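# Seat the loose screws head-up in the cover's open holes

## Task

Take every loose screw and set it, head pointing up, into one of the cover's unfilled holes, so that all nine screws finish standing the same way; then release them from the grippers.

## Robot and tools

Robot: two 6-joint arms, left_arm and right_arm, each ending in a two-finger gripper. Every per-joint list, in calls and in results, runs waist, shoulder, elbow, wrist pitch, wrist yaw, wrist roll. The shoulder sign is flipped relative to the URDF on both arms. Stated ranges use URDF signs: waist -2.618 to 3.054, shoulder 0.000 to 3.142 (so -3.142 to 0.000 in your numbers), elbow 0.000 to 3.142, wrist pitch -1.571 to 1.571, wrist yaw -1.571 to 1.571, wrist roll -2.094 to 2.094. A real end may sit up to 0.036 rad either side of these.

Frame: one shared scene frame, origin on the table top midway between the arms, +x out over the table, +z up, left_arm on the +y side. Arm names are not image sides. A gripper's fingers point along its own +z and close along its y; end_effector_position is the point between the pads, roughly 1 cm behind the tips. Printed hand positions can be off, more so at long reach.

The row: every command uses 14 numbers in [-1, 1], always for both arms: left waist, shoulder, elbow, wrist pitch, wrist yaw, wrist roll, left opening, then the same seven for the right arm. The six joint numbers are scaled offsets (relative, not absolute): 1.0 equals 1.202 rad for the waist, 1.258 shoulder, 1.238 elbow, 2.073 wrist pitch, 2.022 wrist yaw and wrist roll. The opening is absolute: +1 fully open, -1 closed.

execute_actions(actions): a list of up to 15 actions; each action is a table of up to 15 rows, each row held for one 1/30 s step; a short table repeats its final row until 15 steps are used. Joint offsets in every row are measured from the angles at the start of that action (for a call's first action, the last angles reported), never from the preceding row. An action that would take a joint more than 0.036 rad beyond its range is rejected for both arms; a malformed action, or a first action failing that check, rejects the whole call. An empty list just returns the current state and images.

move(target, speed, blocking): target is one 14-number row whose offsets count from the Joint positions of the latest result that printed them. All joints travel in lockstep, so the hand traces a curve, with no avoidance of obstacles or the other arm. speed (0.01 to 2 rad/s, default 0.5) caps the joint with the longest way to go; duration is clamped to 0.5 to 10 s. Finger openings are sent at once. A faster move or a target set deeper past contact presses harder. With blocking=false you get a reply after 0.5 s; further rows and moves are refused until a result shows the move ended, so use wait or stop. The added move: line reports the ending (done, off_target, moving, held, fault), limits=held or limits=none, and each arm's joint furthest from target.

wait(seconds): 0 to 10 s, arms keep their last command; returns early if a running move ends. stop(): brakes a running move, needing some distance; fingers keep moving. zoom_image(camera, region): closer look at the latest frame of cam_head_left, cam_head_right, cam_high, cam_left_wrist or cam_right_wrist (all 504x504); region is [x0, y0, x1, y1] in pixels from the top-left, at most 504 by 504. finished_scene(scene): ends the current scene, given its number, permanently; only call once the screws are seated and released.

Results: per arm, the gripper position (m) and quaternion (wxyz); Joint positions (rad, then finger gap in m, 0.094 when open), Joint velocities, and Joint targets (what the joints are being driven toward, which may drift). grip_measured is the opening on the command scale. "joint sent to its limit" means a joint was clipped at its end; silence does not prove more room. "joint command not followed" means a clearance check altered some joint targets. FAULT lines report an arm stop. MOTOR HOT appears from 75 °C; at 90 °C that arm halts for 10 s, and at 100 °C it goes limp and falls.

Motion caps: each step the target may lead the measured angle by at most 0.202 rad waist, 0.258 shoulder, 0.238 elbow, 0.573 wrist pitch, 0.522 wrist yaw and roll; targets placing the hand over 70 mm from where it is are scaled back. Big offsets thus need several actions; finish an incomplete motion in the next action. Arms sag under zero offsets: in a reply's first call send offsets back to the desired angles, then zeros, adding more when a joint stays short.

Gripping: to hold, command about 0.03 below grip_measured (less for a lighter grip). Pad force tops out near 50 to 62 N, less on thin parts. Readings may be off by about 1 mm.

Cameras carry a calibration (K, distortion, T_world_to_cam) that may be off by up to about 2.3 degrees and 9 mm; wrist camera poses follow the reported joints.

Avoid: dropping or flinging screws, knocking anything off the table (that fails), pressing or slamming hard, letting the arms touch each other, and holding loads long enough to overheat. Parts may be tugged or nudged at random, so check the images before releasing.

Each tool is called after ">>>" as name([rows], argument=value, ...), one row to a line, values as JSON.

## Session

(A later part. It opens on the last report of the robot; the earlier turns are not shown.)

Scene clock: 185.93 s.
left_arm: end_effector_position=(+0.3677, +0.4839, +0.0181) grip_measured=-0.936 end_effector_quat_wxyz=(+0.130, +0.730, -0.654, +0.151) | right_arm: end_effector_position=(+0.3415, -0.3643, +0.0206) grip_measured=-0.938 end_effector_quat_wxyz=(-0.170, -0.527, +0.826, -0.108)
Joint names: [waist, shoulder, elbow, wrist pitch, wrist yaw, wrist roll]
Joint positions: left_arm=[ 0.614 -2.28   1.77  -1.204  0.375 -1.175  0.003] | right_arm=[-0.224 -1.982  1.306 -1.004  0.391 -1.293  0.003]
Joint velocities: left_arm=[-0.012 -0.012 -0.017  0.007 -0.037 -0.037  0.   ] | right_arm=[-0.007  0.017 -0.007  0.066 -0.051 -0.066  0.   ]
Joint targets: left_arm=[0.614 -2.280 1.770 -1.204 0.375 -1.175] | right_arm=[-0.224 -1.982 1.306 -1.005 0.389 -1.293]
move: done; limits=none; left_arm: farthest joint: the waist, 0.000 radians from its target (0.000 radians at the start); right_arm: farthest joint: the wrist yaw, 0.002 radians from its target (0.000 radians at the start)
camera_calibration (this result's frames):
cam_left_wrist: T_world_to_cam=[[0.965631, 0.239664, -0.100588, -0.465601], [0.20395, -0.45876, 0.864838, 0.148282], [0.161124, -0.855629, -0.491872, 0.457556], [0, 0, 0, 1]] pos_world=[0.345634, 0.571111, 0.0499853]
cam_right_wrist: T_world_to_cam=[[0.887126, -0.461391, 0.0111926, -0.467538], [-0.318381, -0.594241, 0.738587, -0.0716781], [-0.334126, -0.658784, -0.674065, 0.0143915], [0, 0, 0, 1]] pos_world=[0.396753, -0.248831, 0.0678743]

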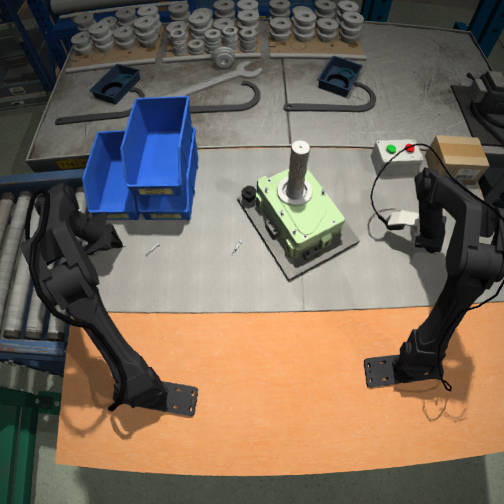

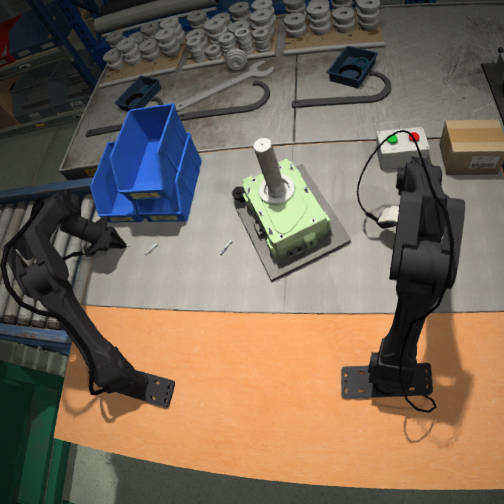

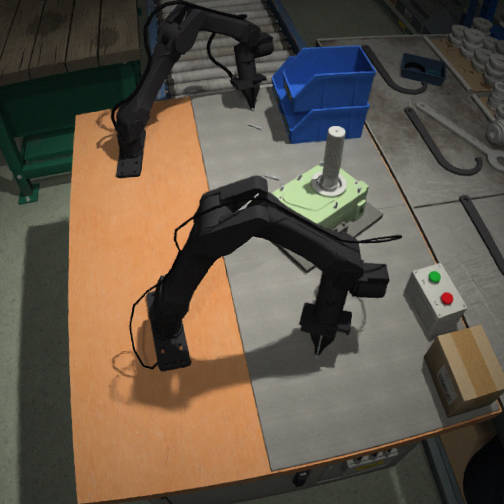

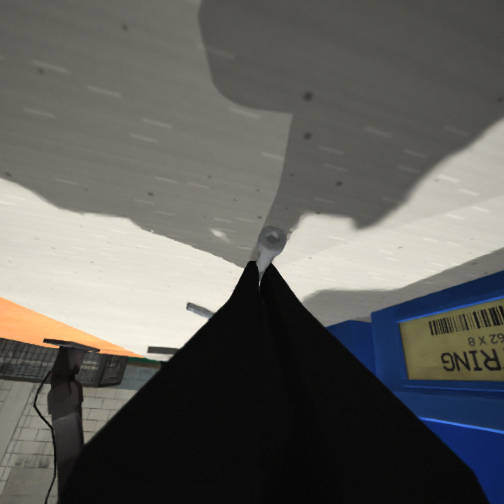

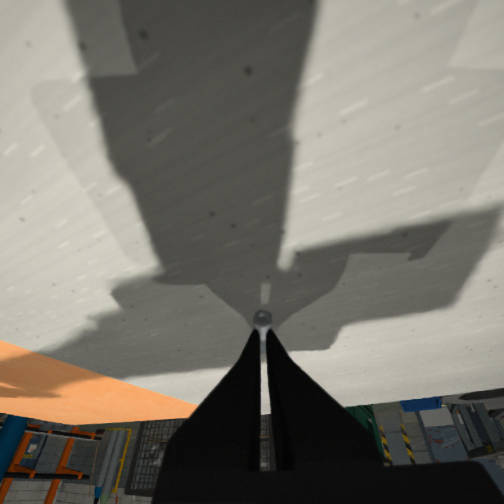

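>>> move(target=[0,0.55,-0.45,0,-0.185,0.3,-0.97,0,0.35,-0.1,0,-0.19,0.3,-0.97], speed=0.6)

>>> move(target=[-0.75,0,0,0.55,0,0.29,-0.97,0.3,0,0.02,0.5,0,0.345,-0.97], speed=0.8)

Scene clock: 199.60 s.
left_arm: end_effector_position=(+0.2290, +0.4827, +0.0999) grip_measured=-0.936 end_effector_quat_wxyz=(-0.004, -0.505, +0.863, -0.006) | right_arm: end_effector_position=(+0.3451, -0.2991, +0.1106) grip_measured=-0.938 end_effector_quat_wxyz=(+0.092, -0.252, +0.962, -0.053)
Joint names: [waist, shoulder, elbow, wrist pitch, wrist yaw, wrist roll]
Joint positions: left_arm=[ 0.614 -1.607  1.231 -1.202  0.013 -0.579  0.003] | right_arm=[-0.224 -1.561  1.205 -1.002  0.018 -0.694  0.003]
Joint velocities: left_arm=[-0.022  0.007 -0.012  0.037  0.037  0.037  0.001] | right_arm=[ 0.007  0.022 -0.007 -0.022 -0.081  0.007 -0.001]
Joint targets: left_arm=[0.614 -1.588 1.213 -1.204 0.001 -0.568] | right_arm=[-0.224 -1.542 1.182 -1.004 0.007 -0.686]
move: off_target (right_arm); limits=none; left_arm: farthest joint: the shoulder, 0.019 radians from its target (0.692 radians at the start); right_arm: farthest joint: the elbow, 0.023 radians from its target (0.124 radians at the start)
camera_calibration (this result's frames):
cam_left_wrist: T_world_to_cam=[[0.938359, -0.342793, -0.0444486, -0.0413935], [-0.243025, -0.745698, 0.620382, 0.370552], [-0.245808, -0.571339, -0.783039, 0.504134], [0, 0, 0, 1]] pos_world=[0.252815, 0.550162, 0.163033]
cam_right_wrist: T_world_to_cam=[[0.436909, -0.889289, 0.135191, -0.42797], [-0.881608, -0.393519, 0.260596, 0.209016], [-0.178545, -0.233042, -0.955936, 0.224069], [0, 0, 0, 1]] pos_world=[0.41126, -0.24612, 0.217585]

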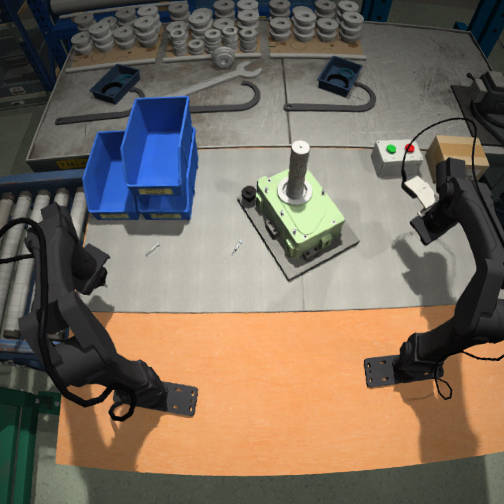

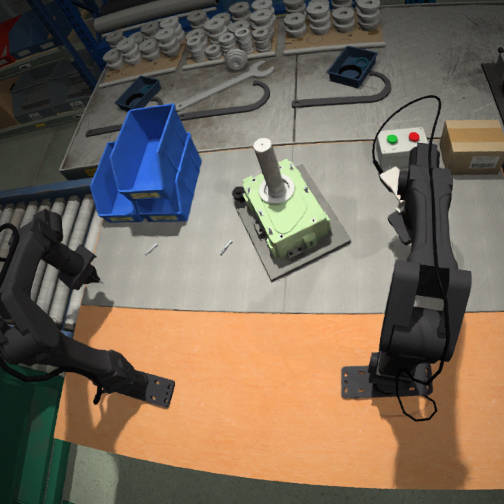

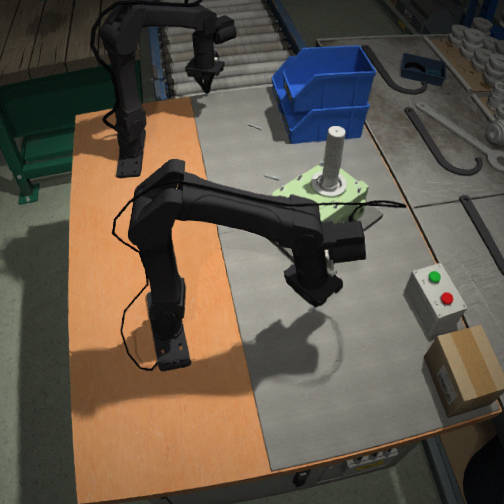

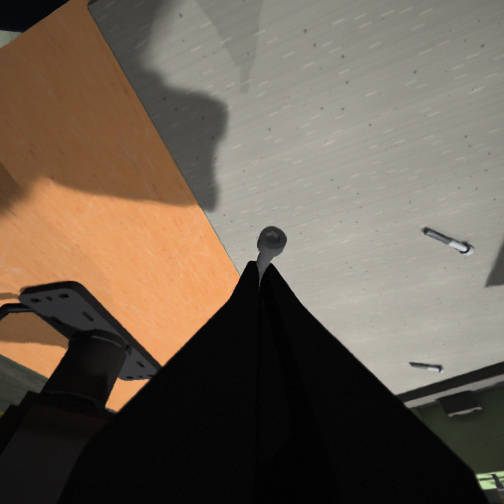

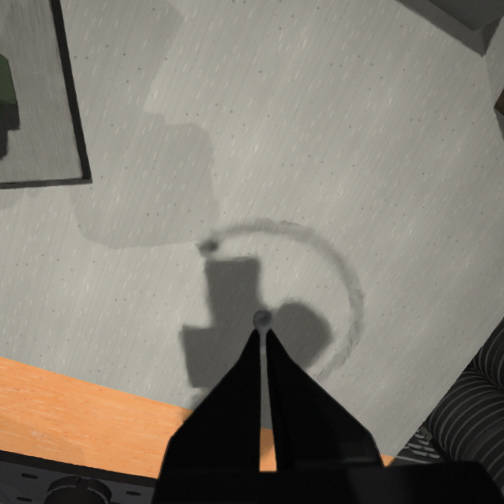

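Scene clock: 201.83 s.
left_arm: end_effector_position=(+0.4399, +0.1472, +0.2396) grip_measured=-0.937 end_effector_quat_wxyz=(+0.517, +0.181, +0.828, -0.119) | right_arm: end_effector_position=(+0.5263, -0.1552, +0.2726) grip_measured=-0.938 end_effector_quat_wxyz=(+0.579, -0.066, +0.811, +0.042)
Joint names: [waist, shoulder, elbow, wrist pitch, wrist yaw, wrist roll]
Joint positions: left_arm=[-0.29  -1.607  1.231 -0.077  0.016 -0.004  0.003] | right_arm=[ 0.13  -1.561  1.205  0.025  0.02  -0.002  0.003]
Joint velocities: left_arm=[ 0.022  0.012 -0.002 -0.037  0.022  0.007 -0.001] | right_arm=[ 0.007  0.022  0.027  0.007  0.022 -0.081  0.   ]
Joint targets: left_arm=[-0.287 -1.607 1.231 -0.062 0.013 0.007] | right_arm=[0.137 -1.561 1.230 0.035 0.018 0.004]
move: off_target (right_arm); limits=none; left_arm: farthest joint: the wrist pitch, 0.015 radians from its target (1.140 radians at the start); right_arm: farthest joint: the elbow, 0.025 radians from its target (0.025 radians at the start)
camera_calibration (this result's frames):
cam_left_wrist: T_world_to_cam=[[-0.312016, -0.940571, 0.134057, 0.247184], [-0.87289, 0.228089, -0.431323, 0.470723], [0.375113, -0.251597, -0.892182, 0.179633], [0, 0, 0, 1]] pos_world=[0.420632, 0.170322, 0.330162]
cam_right_wrist: T_world_to_cam=[[0.146659, -0.988522, -0.0362803, -0.21689], [-0.683185, -0.0746981, -0.726414, 0.59727], [0.715366, 0.131321, -0.686299, -0.0425711], [0, 0, 0, 1]] pos_world=[0.470309, -0.164195, 0.39678]

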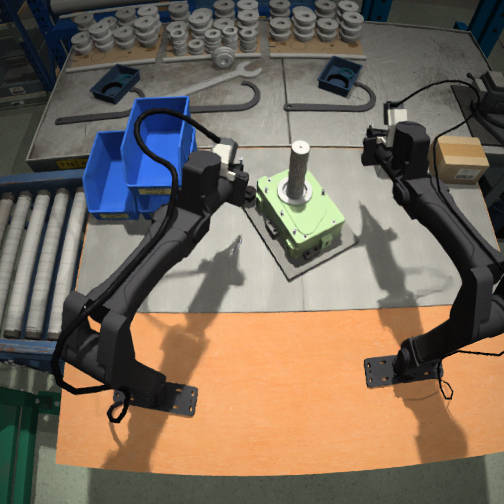

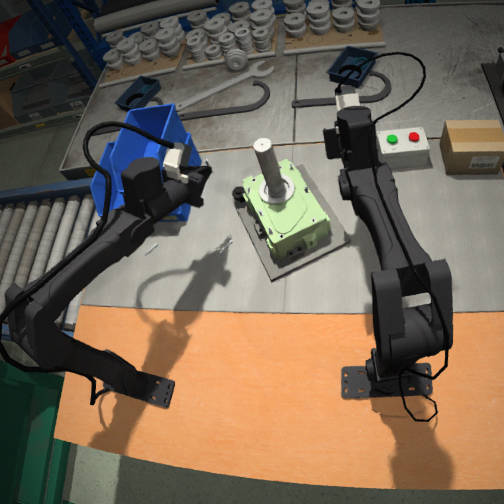

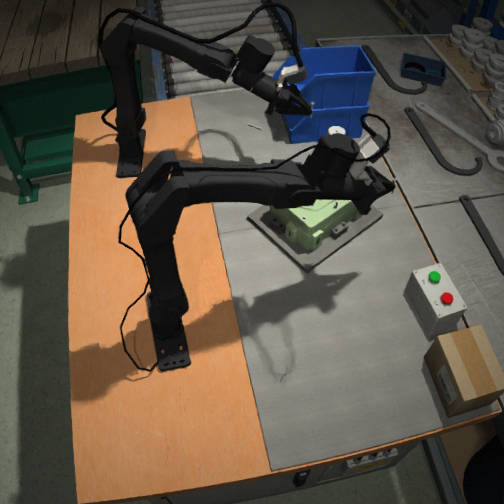

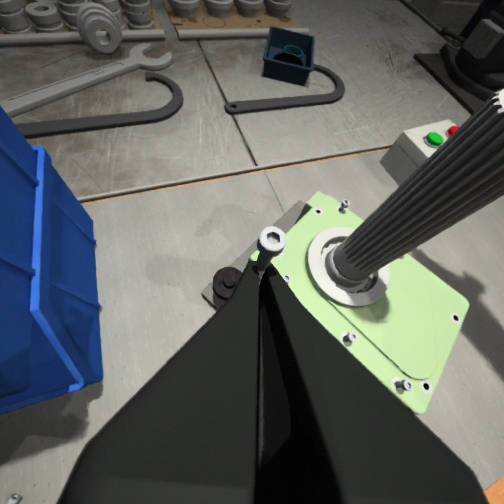

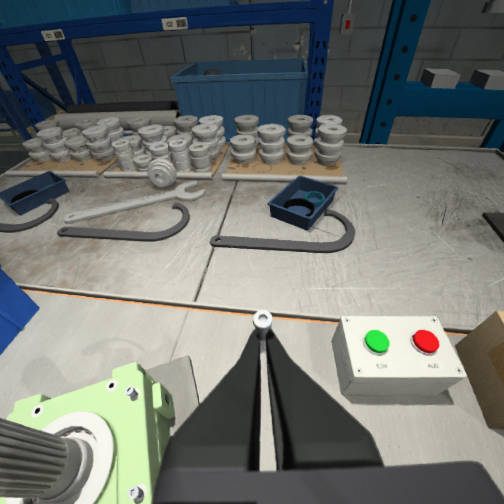

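>>> move(target=[-0.069,-0.307,0.095,0.172,-0.012,0.004,-0.97,0.15,-0.262,-0.01,0.134,-0.138,-0.057,-0.97], speed=0.35)

>>> zoom_image(camera="cam_high", region=[320,150,400,230])

>>> zoom_image(camera="cam_head_right", region=[230,140,310,220])

>>> zoom_image(camera="cam_head_left", region=[245,140,325,220])

Scene clock: 224.67 s.
left_arm: end_effector_position=(+0.4958, +0.0761, +0.1570) grip_measured=-0.937 end_effector_quat_wxyz=(+0.533, +0.205, +0.809, -0.137) | right_arm: end_effector_position=(+0.5370, -0.0124, +0.1680) grip_measured=-0.938 end_effector_quat_wxyz=(+0.533, -0.250, +0.792, +0.162)
Joint names: [waist, shoulder, elbow, wrist pitch, wrist yaw, wrist roll]
Joint positions: left_arm=[-0.366 -1.988  1.318  0.265 -0.    -0.004  0.003] | right_arm=[ 0.3   -1.882  1.204  0.278 -0.238 -0.11   0.003]
Joint velocities: left_arm=[ 0.007  0.012 -0.012  0.051 -0.037  0.051 -0.   ] | right_arm=[-0.002  0.007  0.002 -0.007  0.007  0.007  0.   ]
Joint targets: left_arm=[-0.372 -1.993 1.348 0.280 -0.009 0.004] | right_arm=[0.310 -1.891 1.193 0.302 -0.259 -0.117]
move: off_target (left_arm, right_arm); limits=none; left_arm: farthest joint: the elbow, 0.031 radians from its target (0.118 radians at the start); right_arm: farthest joint: the wrist pitch, 0.025 radians from its target (0.278 radians at the start)
camera_calibration (this result's frames):
cam_left_wrist: T_world_to_cam=[[-0.375929, -0.917142, 0.132396, 0.239003], [-0.83653, 0.274426, -0.474245, 0.485192], [0.398617, -0.289035, -0.870381, 0.0548039], [0, 0, 0, 1]] pos_world=[0.47388, 0.10189, 0.246158]
cam_right_wrist: T_world_to_cam=[[0.560255, -0.827618, -0.0341054, -0.301618], [-0.615304, -0.388258, -0.686044, 0.492134], [0.554541, 0.405345, -0.72676, -0.044257], [0, 0, 0, 1]] pos_world=[0.496337, -0.04061, 0.295175]

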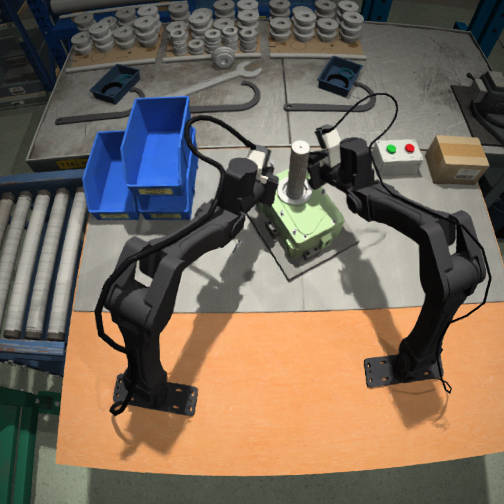

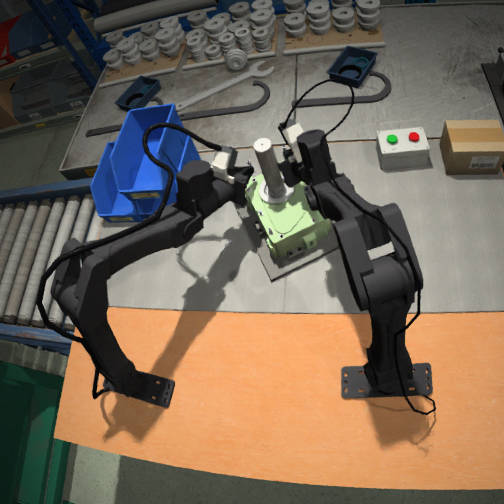

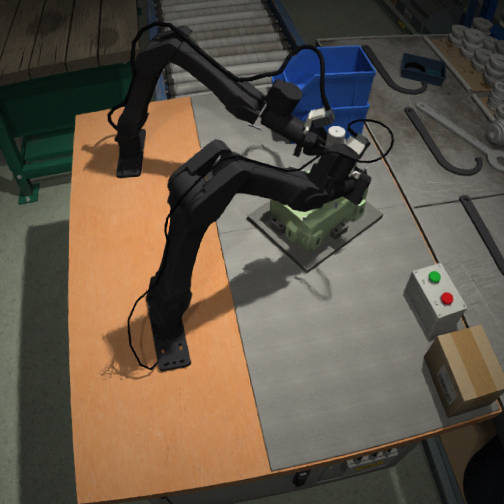

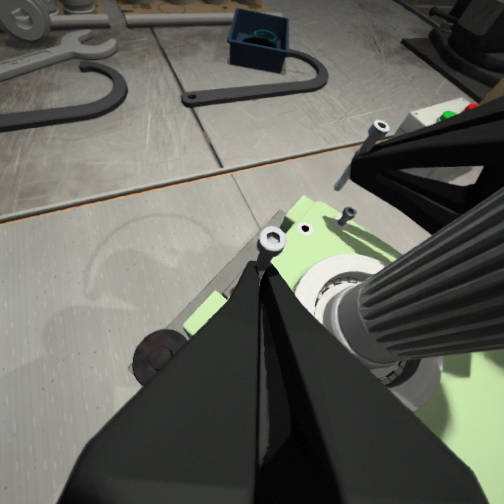

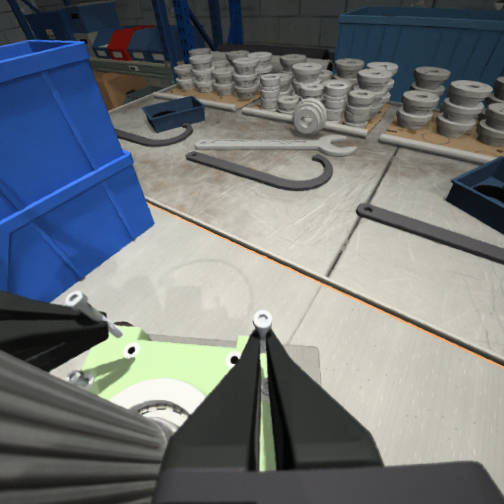

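Region (320, 150, 400, 230) of cam_high's 504x504 image, scaled by 6.300, with more detail than that image has.

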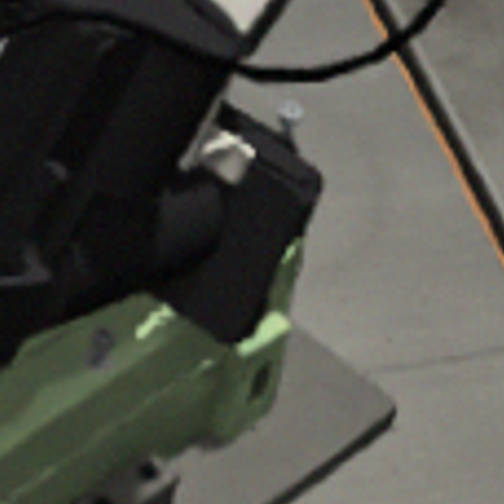

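Region (230, 140, 310, 220) of cam_head_right's 504x504 image, scaled by 6.300, with more detail than that image has.

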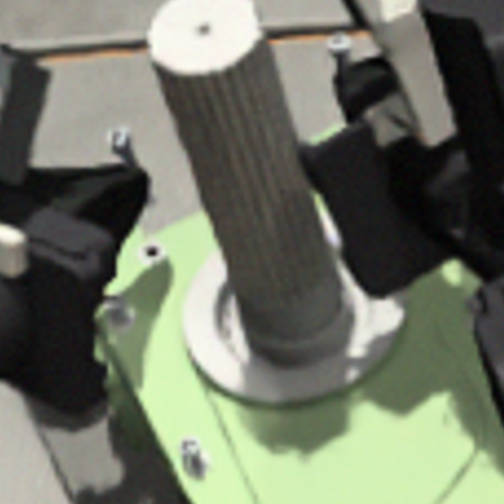

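Region (245, 140, 325, 220) of cam_head_left's 504x504 image, scaled by 6.300, with more detail than that image has.

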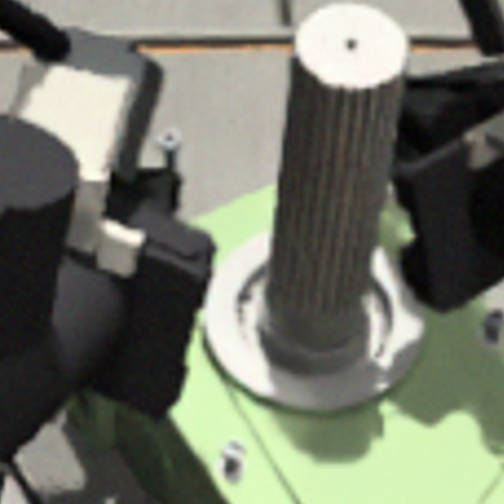

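>>> move(target=[0,0,0.024,0,0,0,-0.97,-0.03,-0.069,0.096,-0.035,-0.114,-0.05,-0.97], speed=0.2)

>>> zoom_image(camera="cam_left_wrist", region=[270,120,400,250])

Scene clock: 240.27 s.
left_arm: end_effector_position=(+0.4958, +0.0761, +0.1571) grip_measured=-0.937 end_effector_quat_wxyz=(+0.533, +0.205, +0.809, -0.137) | right_arm: end_effector_position=(+0.5345, +0.0047, +0.1607) grip_measured=-0.938 end_effector_quat_wxyz=(+0.507, -0.328, +0.766, +0.221)
Joint names: [waist, shoulder, elbow, wrist pitch, wrist yaw, wrist roll]
Joint positions: left_arm=[-0.366 -1.988  1.318  0.266 -0.    -0.004  0.003] | right_arm=[ 0.262 -1.95   1.286  0.215 -0.467 -0.207  0.003]
Joint velocities: left_arm=[-0.017  0.007 -0.002 -0.022 -0.066 -0.051  0.001] | right_arm=[-0.002  0.002  0.002 -0.051 -0.007 -0.037  0.001]
Joint targets: left_arm=[-0.366 -1.988 1.348 0.266 -0.000 -0.004] | right_arm=[0.264 -1.969 1.323 0.206 -0.469 -0.211]
move: off_target (left_arm, right_arm); limits=none; left_arm: farthest joint: the elbow, 0.030 radians from its target (0.030 radians at the start); right_arm: farthest joint: the elbow, 0.037 radians from its target (0.119 radians at the start)
camera_calibration (this result's frames):
cam_left_wrist: T_world_to_cam=[[-0.376017, -0.917093, 0.13248, 0.238998], [-0.836212, 0.274252, -0.474905, 0.485299], [0.3992, -0.289354, -0.870008, 0.054596], [0, 0, 0, 1]] pos_world=[0.473886, 0.101887, 0.246308]
cam_right_wrist: T_world_to_cam=[[0.717951, -0.694322, -0.04963, -0.368737], [-0.53433, -0.50401, -0.678576, 0.448329], [0.446136, 0.513703, -0.732852, 0.00334295], [0, 0, 0, 1]] pos_world=[0.5028, -0.0317773, 0.288375]

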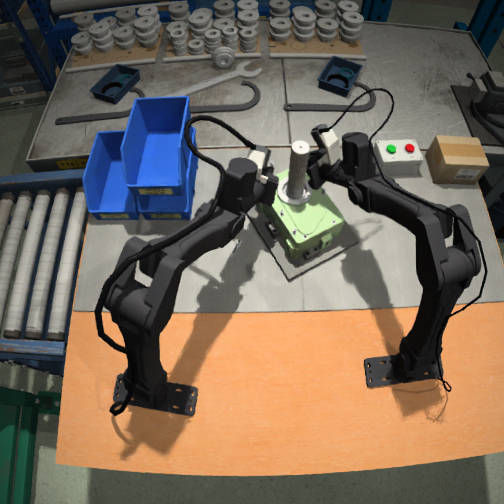

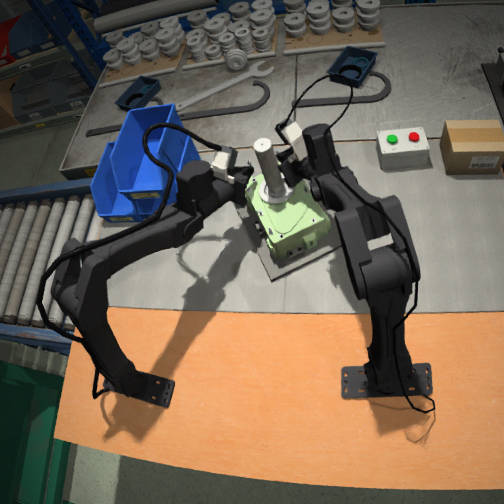

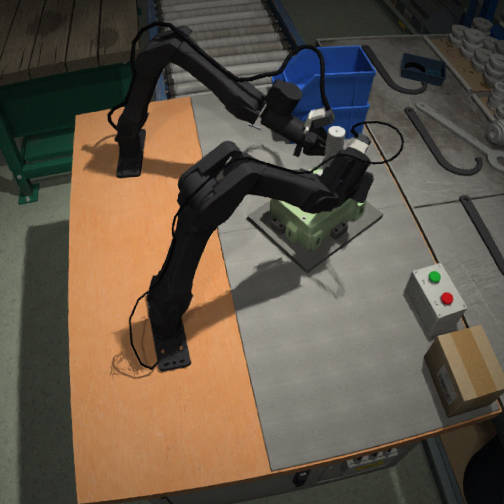

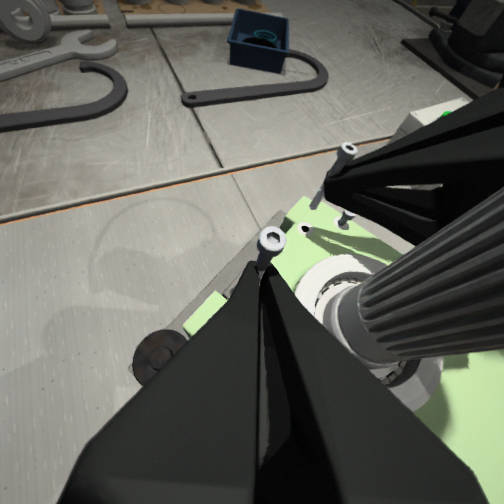

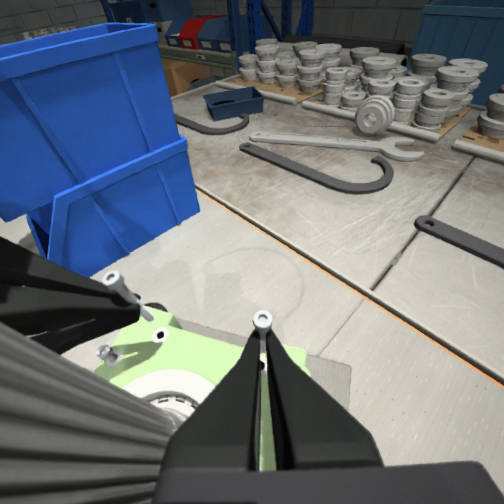

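Region (270, 120, 400, 250) of cam_left_wrist's 504x504 image, scaled by 3.877, with more detail than that image has.

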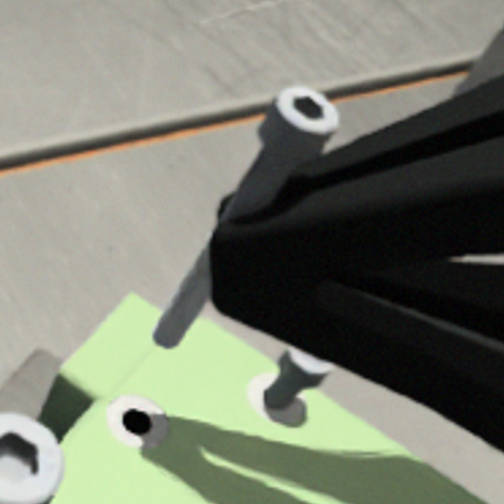

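>>> move(target=[0,0,0.024,0,0,0,-0.97,0,-0.03,-0.046,0.034,0,0,-0.97], speed=0.06)

>>> zoom_image(camera="cam_left_wrist", region=[280,170,360,250])

>>> zoom_image(camera="cam_right_wrist", region=[230,310,300,400])

Scene clock: 254.87 s.
left_arm: end_effector_position=(+0.4958, +0.0761, +0.1571) grip_measured=-0.937 end_effector_quat_wxyz=(+0.533, +0.205, +0.809, -0.137) | right_arm: end_effector_position=(+0.5335, +0.0044, +0.1428) grip_measured=-0.938 end_effector_quat_wxyz=(+0.506, -0.328, +0.766, +0.221)
Joint names: [waist, shoulder, elbow, wrist pitch, wrist yaw, wrist roll]
Joint positions: left_arm=[-0.366 -1.988  1.318  0.266 -0.    -0.004  0.003] | right_arm=[ 0.262 -1.976  1.248  0.276 -0.467 -0.208  0.003]
Joint velocities: left_arm=[ 0.002 -0.002 -0.022  0.081 -0.007  0.066  0.001] | right_arm=[ 0.012 -0.017 -0.002 -0.007 -0.022 -0.095  0.   ]
Joint targets: left_arm=[-0.366 -1.988 1.348 0.266 -0.000 -0.004] | right_arm=[0.262 -1.987 1.229 0.285 -0.467 -0.207]
move: off_target (left_arm); limits=none; left_arm: farthest joint: the elbow, 0.030 radians from its target (0.030 radians at the start); right_arm: farthest joint: the elbow, 0.019 radians from its target (0.057 radians at the start)
camera_calibration (this result's frames):
cam_left_wrist: T_world_to_cam=[[-0.376017, -0.917093, 0.13248, 0.238998], [-0.836212, 0.274252, -0.474905, 0.485299], [0.3992, -0.289354, -0.870008, 0.054596], [0, 0, 0, 1]] pos_world=[0.473886, 0.101887, 0.246308]
cam_right_wrist: T_world_to_cam=[[0.718019, -0.694185, -0.0505608, -0.369022], [-0.536052, -0.505195, -0.676333, 0.436032], [0.443957, 0.512723, -0.734859, -0.007746], [0, 0, 0, 1]] pos_world=[0.502139, -0.0319166, 0.270553]

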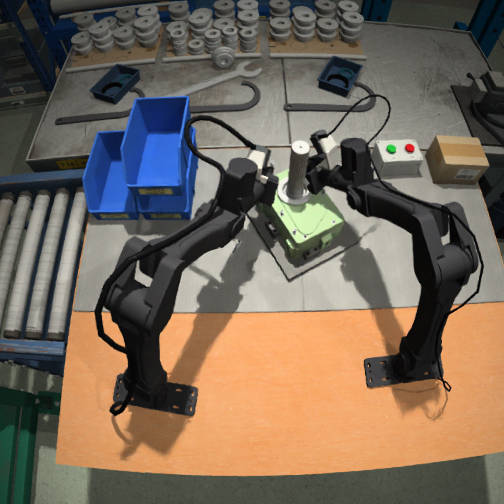

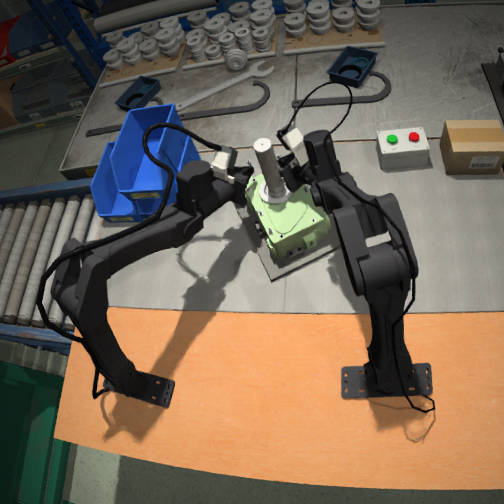

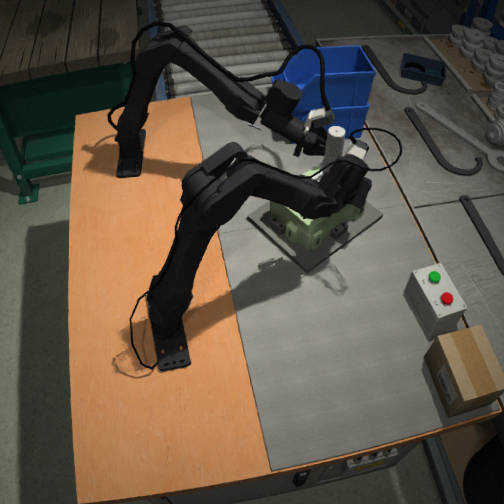

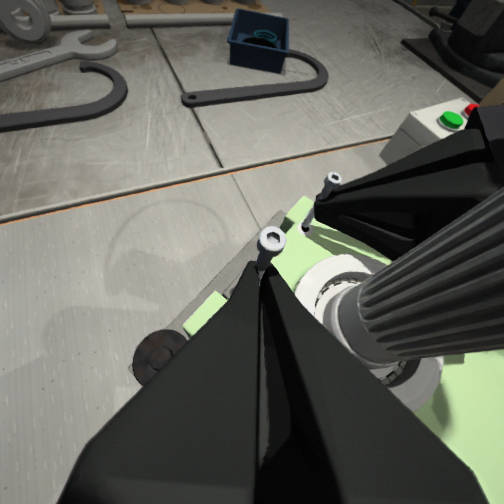

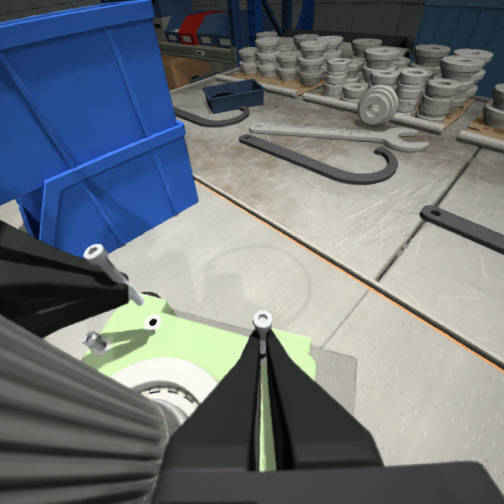

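Region (280, 170, 360, 250) of cam_left_wrist's 504x504 image, scaled by 6.300, with more detail than that image has.

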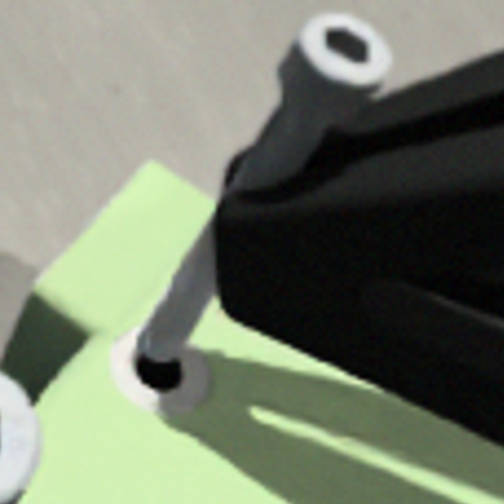

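Region (230, 310, 300, 400) of cam_right_wrist's 504x504 image, scaled by 5.600, with more detail than that image has.

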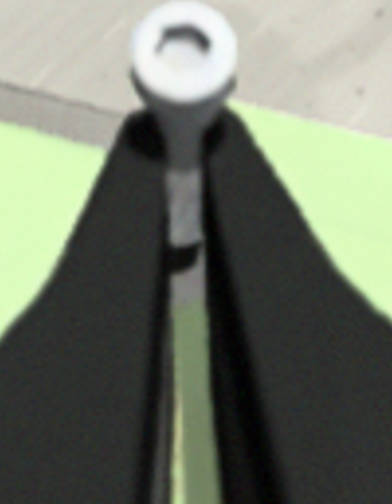

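>>> move(target=[0,0,0.024,0,0,0,-0.97,0,0.023,-0.025,0,0,0,-0.97], speed=0.03)

>>> zoom_image(camera="cam_left_wrist", region=[280,170,360,250])

>>> zoom_image(camera="cam_right_wrist", region=[230,310,300,400])

Scene clock: 270.47 s.
left_arm: end_effector_position=(+0.4958, +0.0761, +0.1571) grip_measured=-0.937 end_effector_quat_wxyz=(+0.533, +0.205, +0.809, -0.137) | right_arm: end_effector_position=(+0.5335, +0.0044, +0.1429) grip_measured=-0.938 end_effector_quat_wxyz=(+0.506, -0.328, +0.766, +0.221)
Joint names: [waist, shoulder, elbow, wrist pitch, wrist yaw, wrist roll]
Joint positions: left_arm=[-0.366 -1.988  1.318  0.266 -0.    -0.004  0.003] | right_arm=[ 0.262 -1.976  1.248  0.276 -0.467 -0.208  0.003]
Joint velocities: left_arm=[-0.017  0.002  0.007  0.007 -0.022 -0.081 -0.001] | right_arm=[ 0.017  0.002 -0.002 -0.007  0.007 -0.022  0.001]
Joint targets: left_arm=[-0.366 -1.988 1.348 0.266 -0.000 -0.004] | right_arm=[0.262 -1.947 1.217 0.276 -0.467 -0.208]
move: off_target (left_arm, right_arm); limits=none; left_arm: farthest joint: the elbow, 0.030 radians from its target (0.030 radians at the start); right_arm: farthest joint: the elbow, 0.031 radians from its target (0.031 radians at the start)
camera_calibration (this result's frames):
cam_left_wrist: T_world_to_cam=[[-0.376017, -0.917093, 0.13248, 0.238998], [-0.836212, 0.274252, -0.474905, 0.485299], [0.3992, -0.289354, -0.870008, 0.054596], [0, 0, 0, 1]] pos_world=[0.473886, 0.101887, 0.246308]
cam_right_wrist: T_world_to_cam=[[0.718037, -0.694179, -0.0503793, -0.369072], [-0.535806, -0.505118, -0.676586, 0.436015], [0.444224, 0.512807, -0.734638, -0.00788473], [0, 0, 0, 1]] pos_world=[0.502129, -0.0319197, 0.270616]

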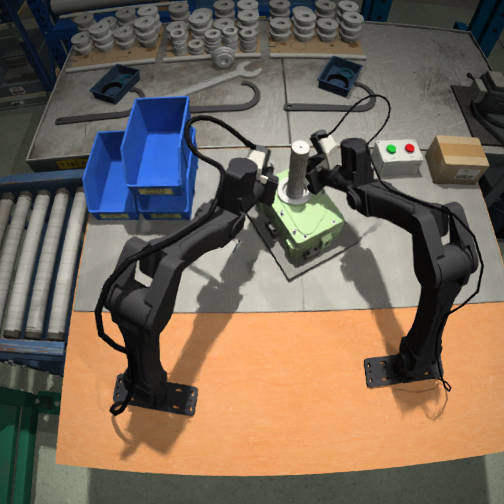

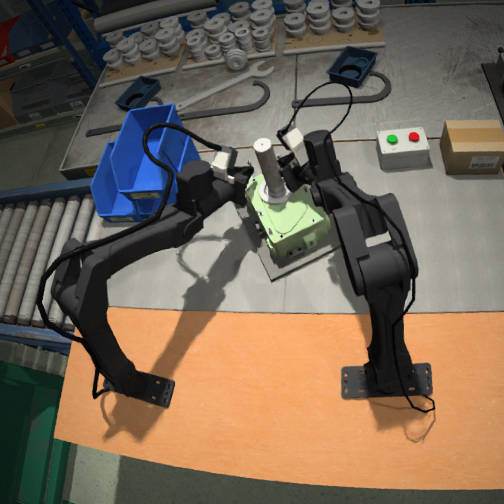

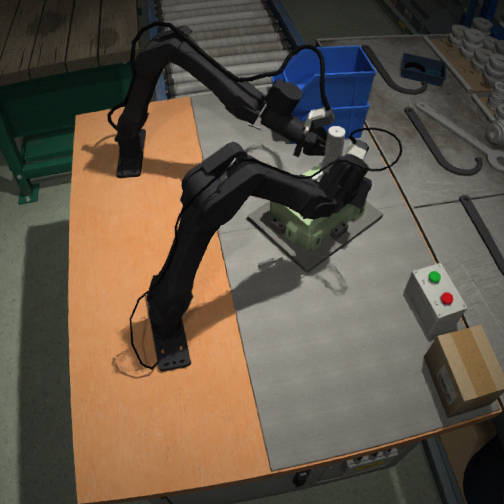

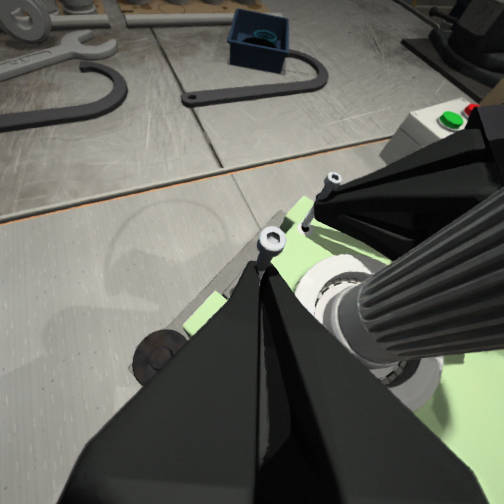

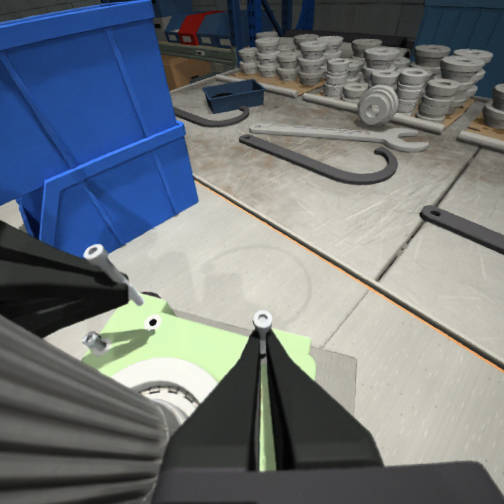

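Region (280, 170, 360, 250) of cam_left_wrist's 504x504 image, scaled by 6.300, with more detail than that image has.

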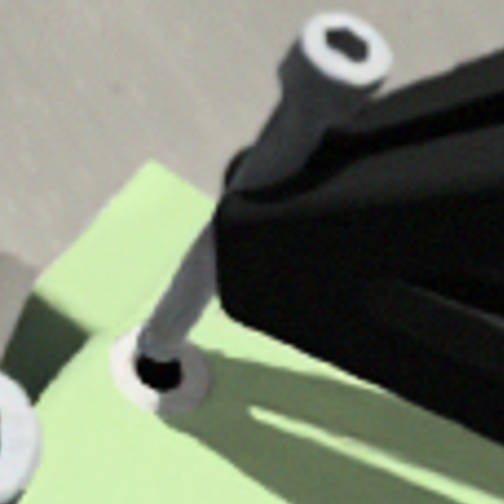

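Region (230, 310, 300, 400) of cam_right_wrist's 504x504 image, scaled by 5.600, with more detail than that image has.

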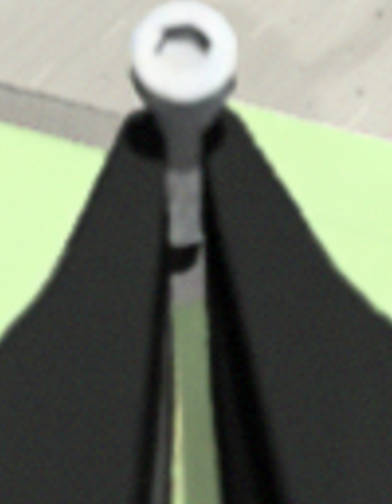

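>>> move(target=[0,0,0.024,0,0,0,-0.97,0,0,0,-0.016,0,0,-0.97], speed=0.02)

>>> zoom_image(camera="cam_left_wrist", region=[280,170,360,250])

>>> zoom_image(camera="cam_right_wrist", region=[230,310,300,400])

Scene clock: 280.47 s.
left_arm: end_effector_position=(+0.4958, +0.0761, +0.1571) grip_measured=-0.937 end_effector_quat_wxyz=(+0.533, +0.205, +0.809, -0.137) | right_arm: end_effector_position=(+0.5324, +0.0040, +0.1404) grip_measured=-0.938 end_effector_quat_wxyz=(+0.501, -0.328, +0.769, +0.222)
Joint names: [waist, shoulder, elbow, wrist pitch, wrist yaw, wrist roll]
Joint positions: left_arm=[-0.366 -1.988  1.318  0.266 -0.    -0.004  0.003] | right_arm=[ 0.262 -1.976  1.248  0.264 -0.467 -0.208  0.003]
Joint velocities: left_arm=[-0.007  0.012  0.002  0.022 -0.051 -0.007  0.001] | right_arm=[-0.022  0.017  0.022  0.066 -0.066 -0.066 -0.   ]
Joint targets: left_arm=[-0.366 -1.988 1.348 0.266 -0.000 -0.004] | right_arm=[0.262 -1.976 1.248 0.243 -0.467 -0.208]
move: off_target (left_arm, right_arm); limits=none; left_arm: farthest joint: the elbow, 0.030 radians from its target (0.030 radians at the start); right_arm: farthest joint: the wrist pitch, 0.022 radians from its target (0.033 radians at the start)
camera_calibration (this result's frames):
cam_left_wrist: T_world_to_cam=[[-0.376017, -0.917093, 0.13248, 0.238998], [-0.836212, 0.274252, -0.474905, 0.485299], [0.3992, -0.289354, -0.870008, 0.054596], [0, 0, 0, 1]] pos_world=[0.473886, 0.101887, 0.246308]
cam_right_wrist: T_world_to_cam=[[0.717437, -0.694369, -0.0560004, -0.367514], [-0.543391, -0.507513, -0.668698, 0.436512], [0.435902, 0.510179, -0.741423, -0.00358443], [0, 0, 0, 1]] pos_world=[0.502427, -0.0318257, 0.268656]

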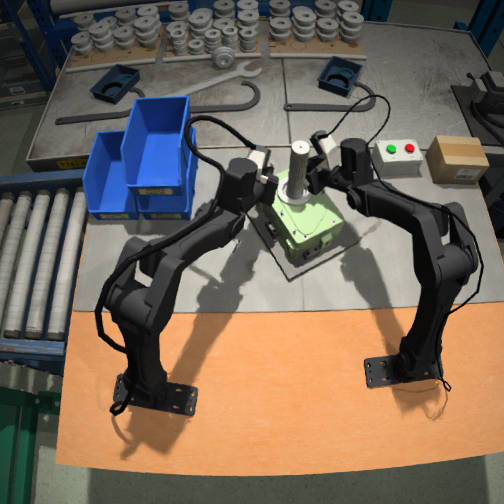

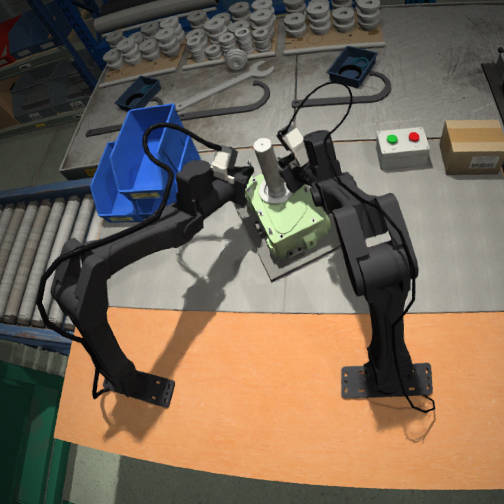

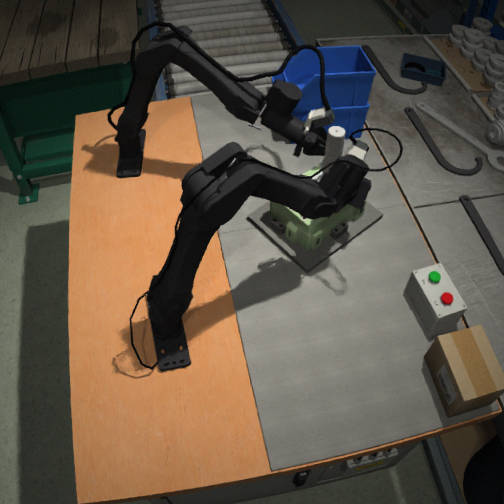

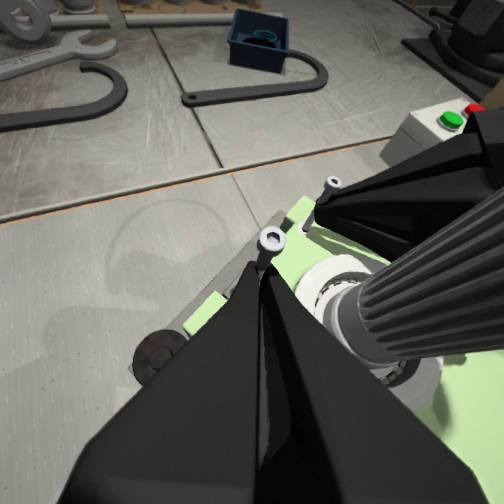

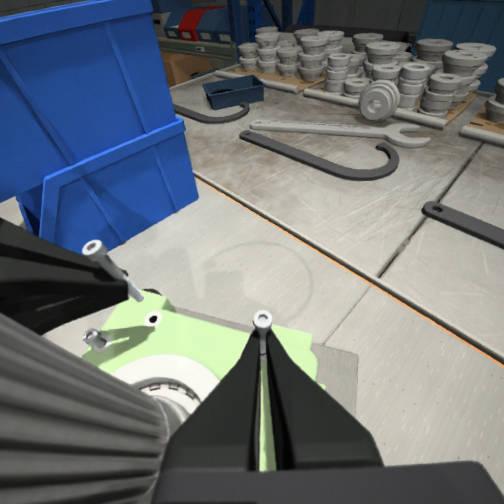

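Region (280, 170, 360, 250) of cam_left_wrist's 504x504 image, scaled by 6.300, with more detail than that image has.

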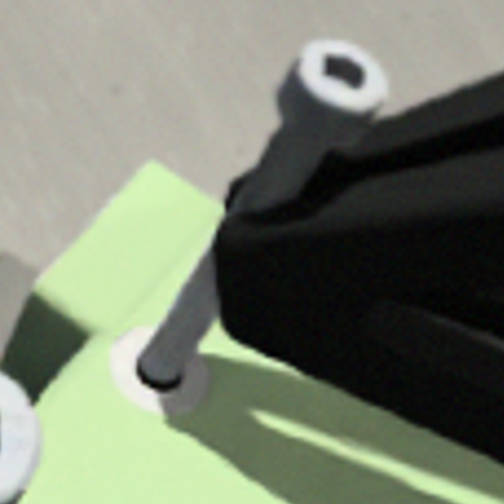

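Region (230, 310, 300, 400) of cam_right_wrist's 504x504 image, scaled by 5.600, with more detail than that image has.

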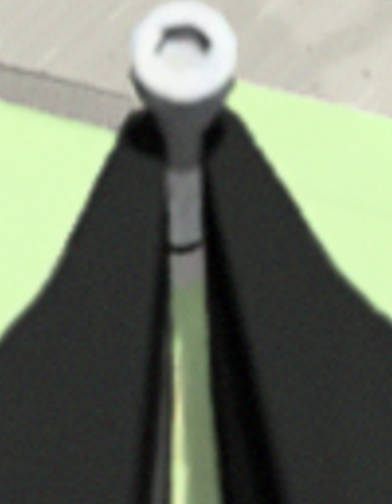

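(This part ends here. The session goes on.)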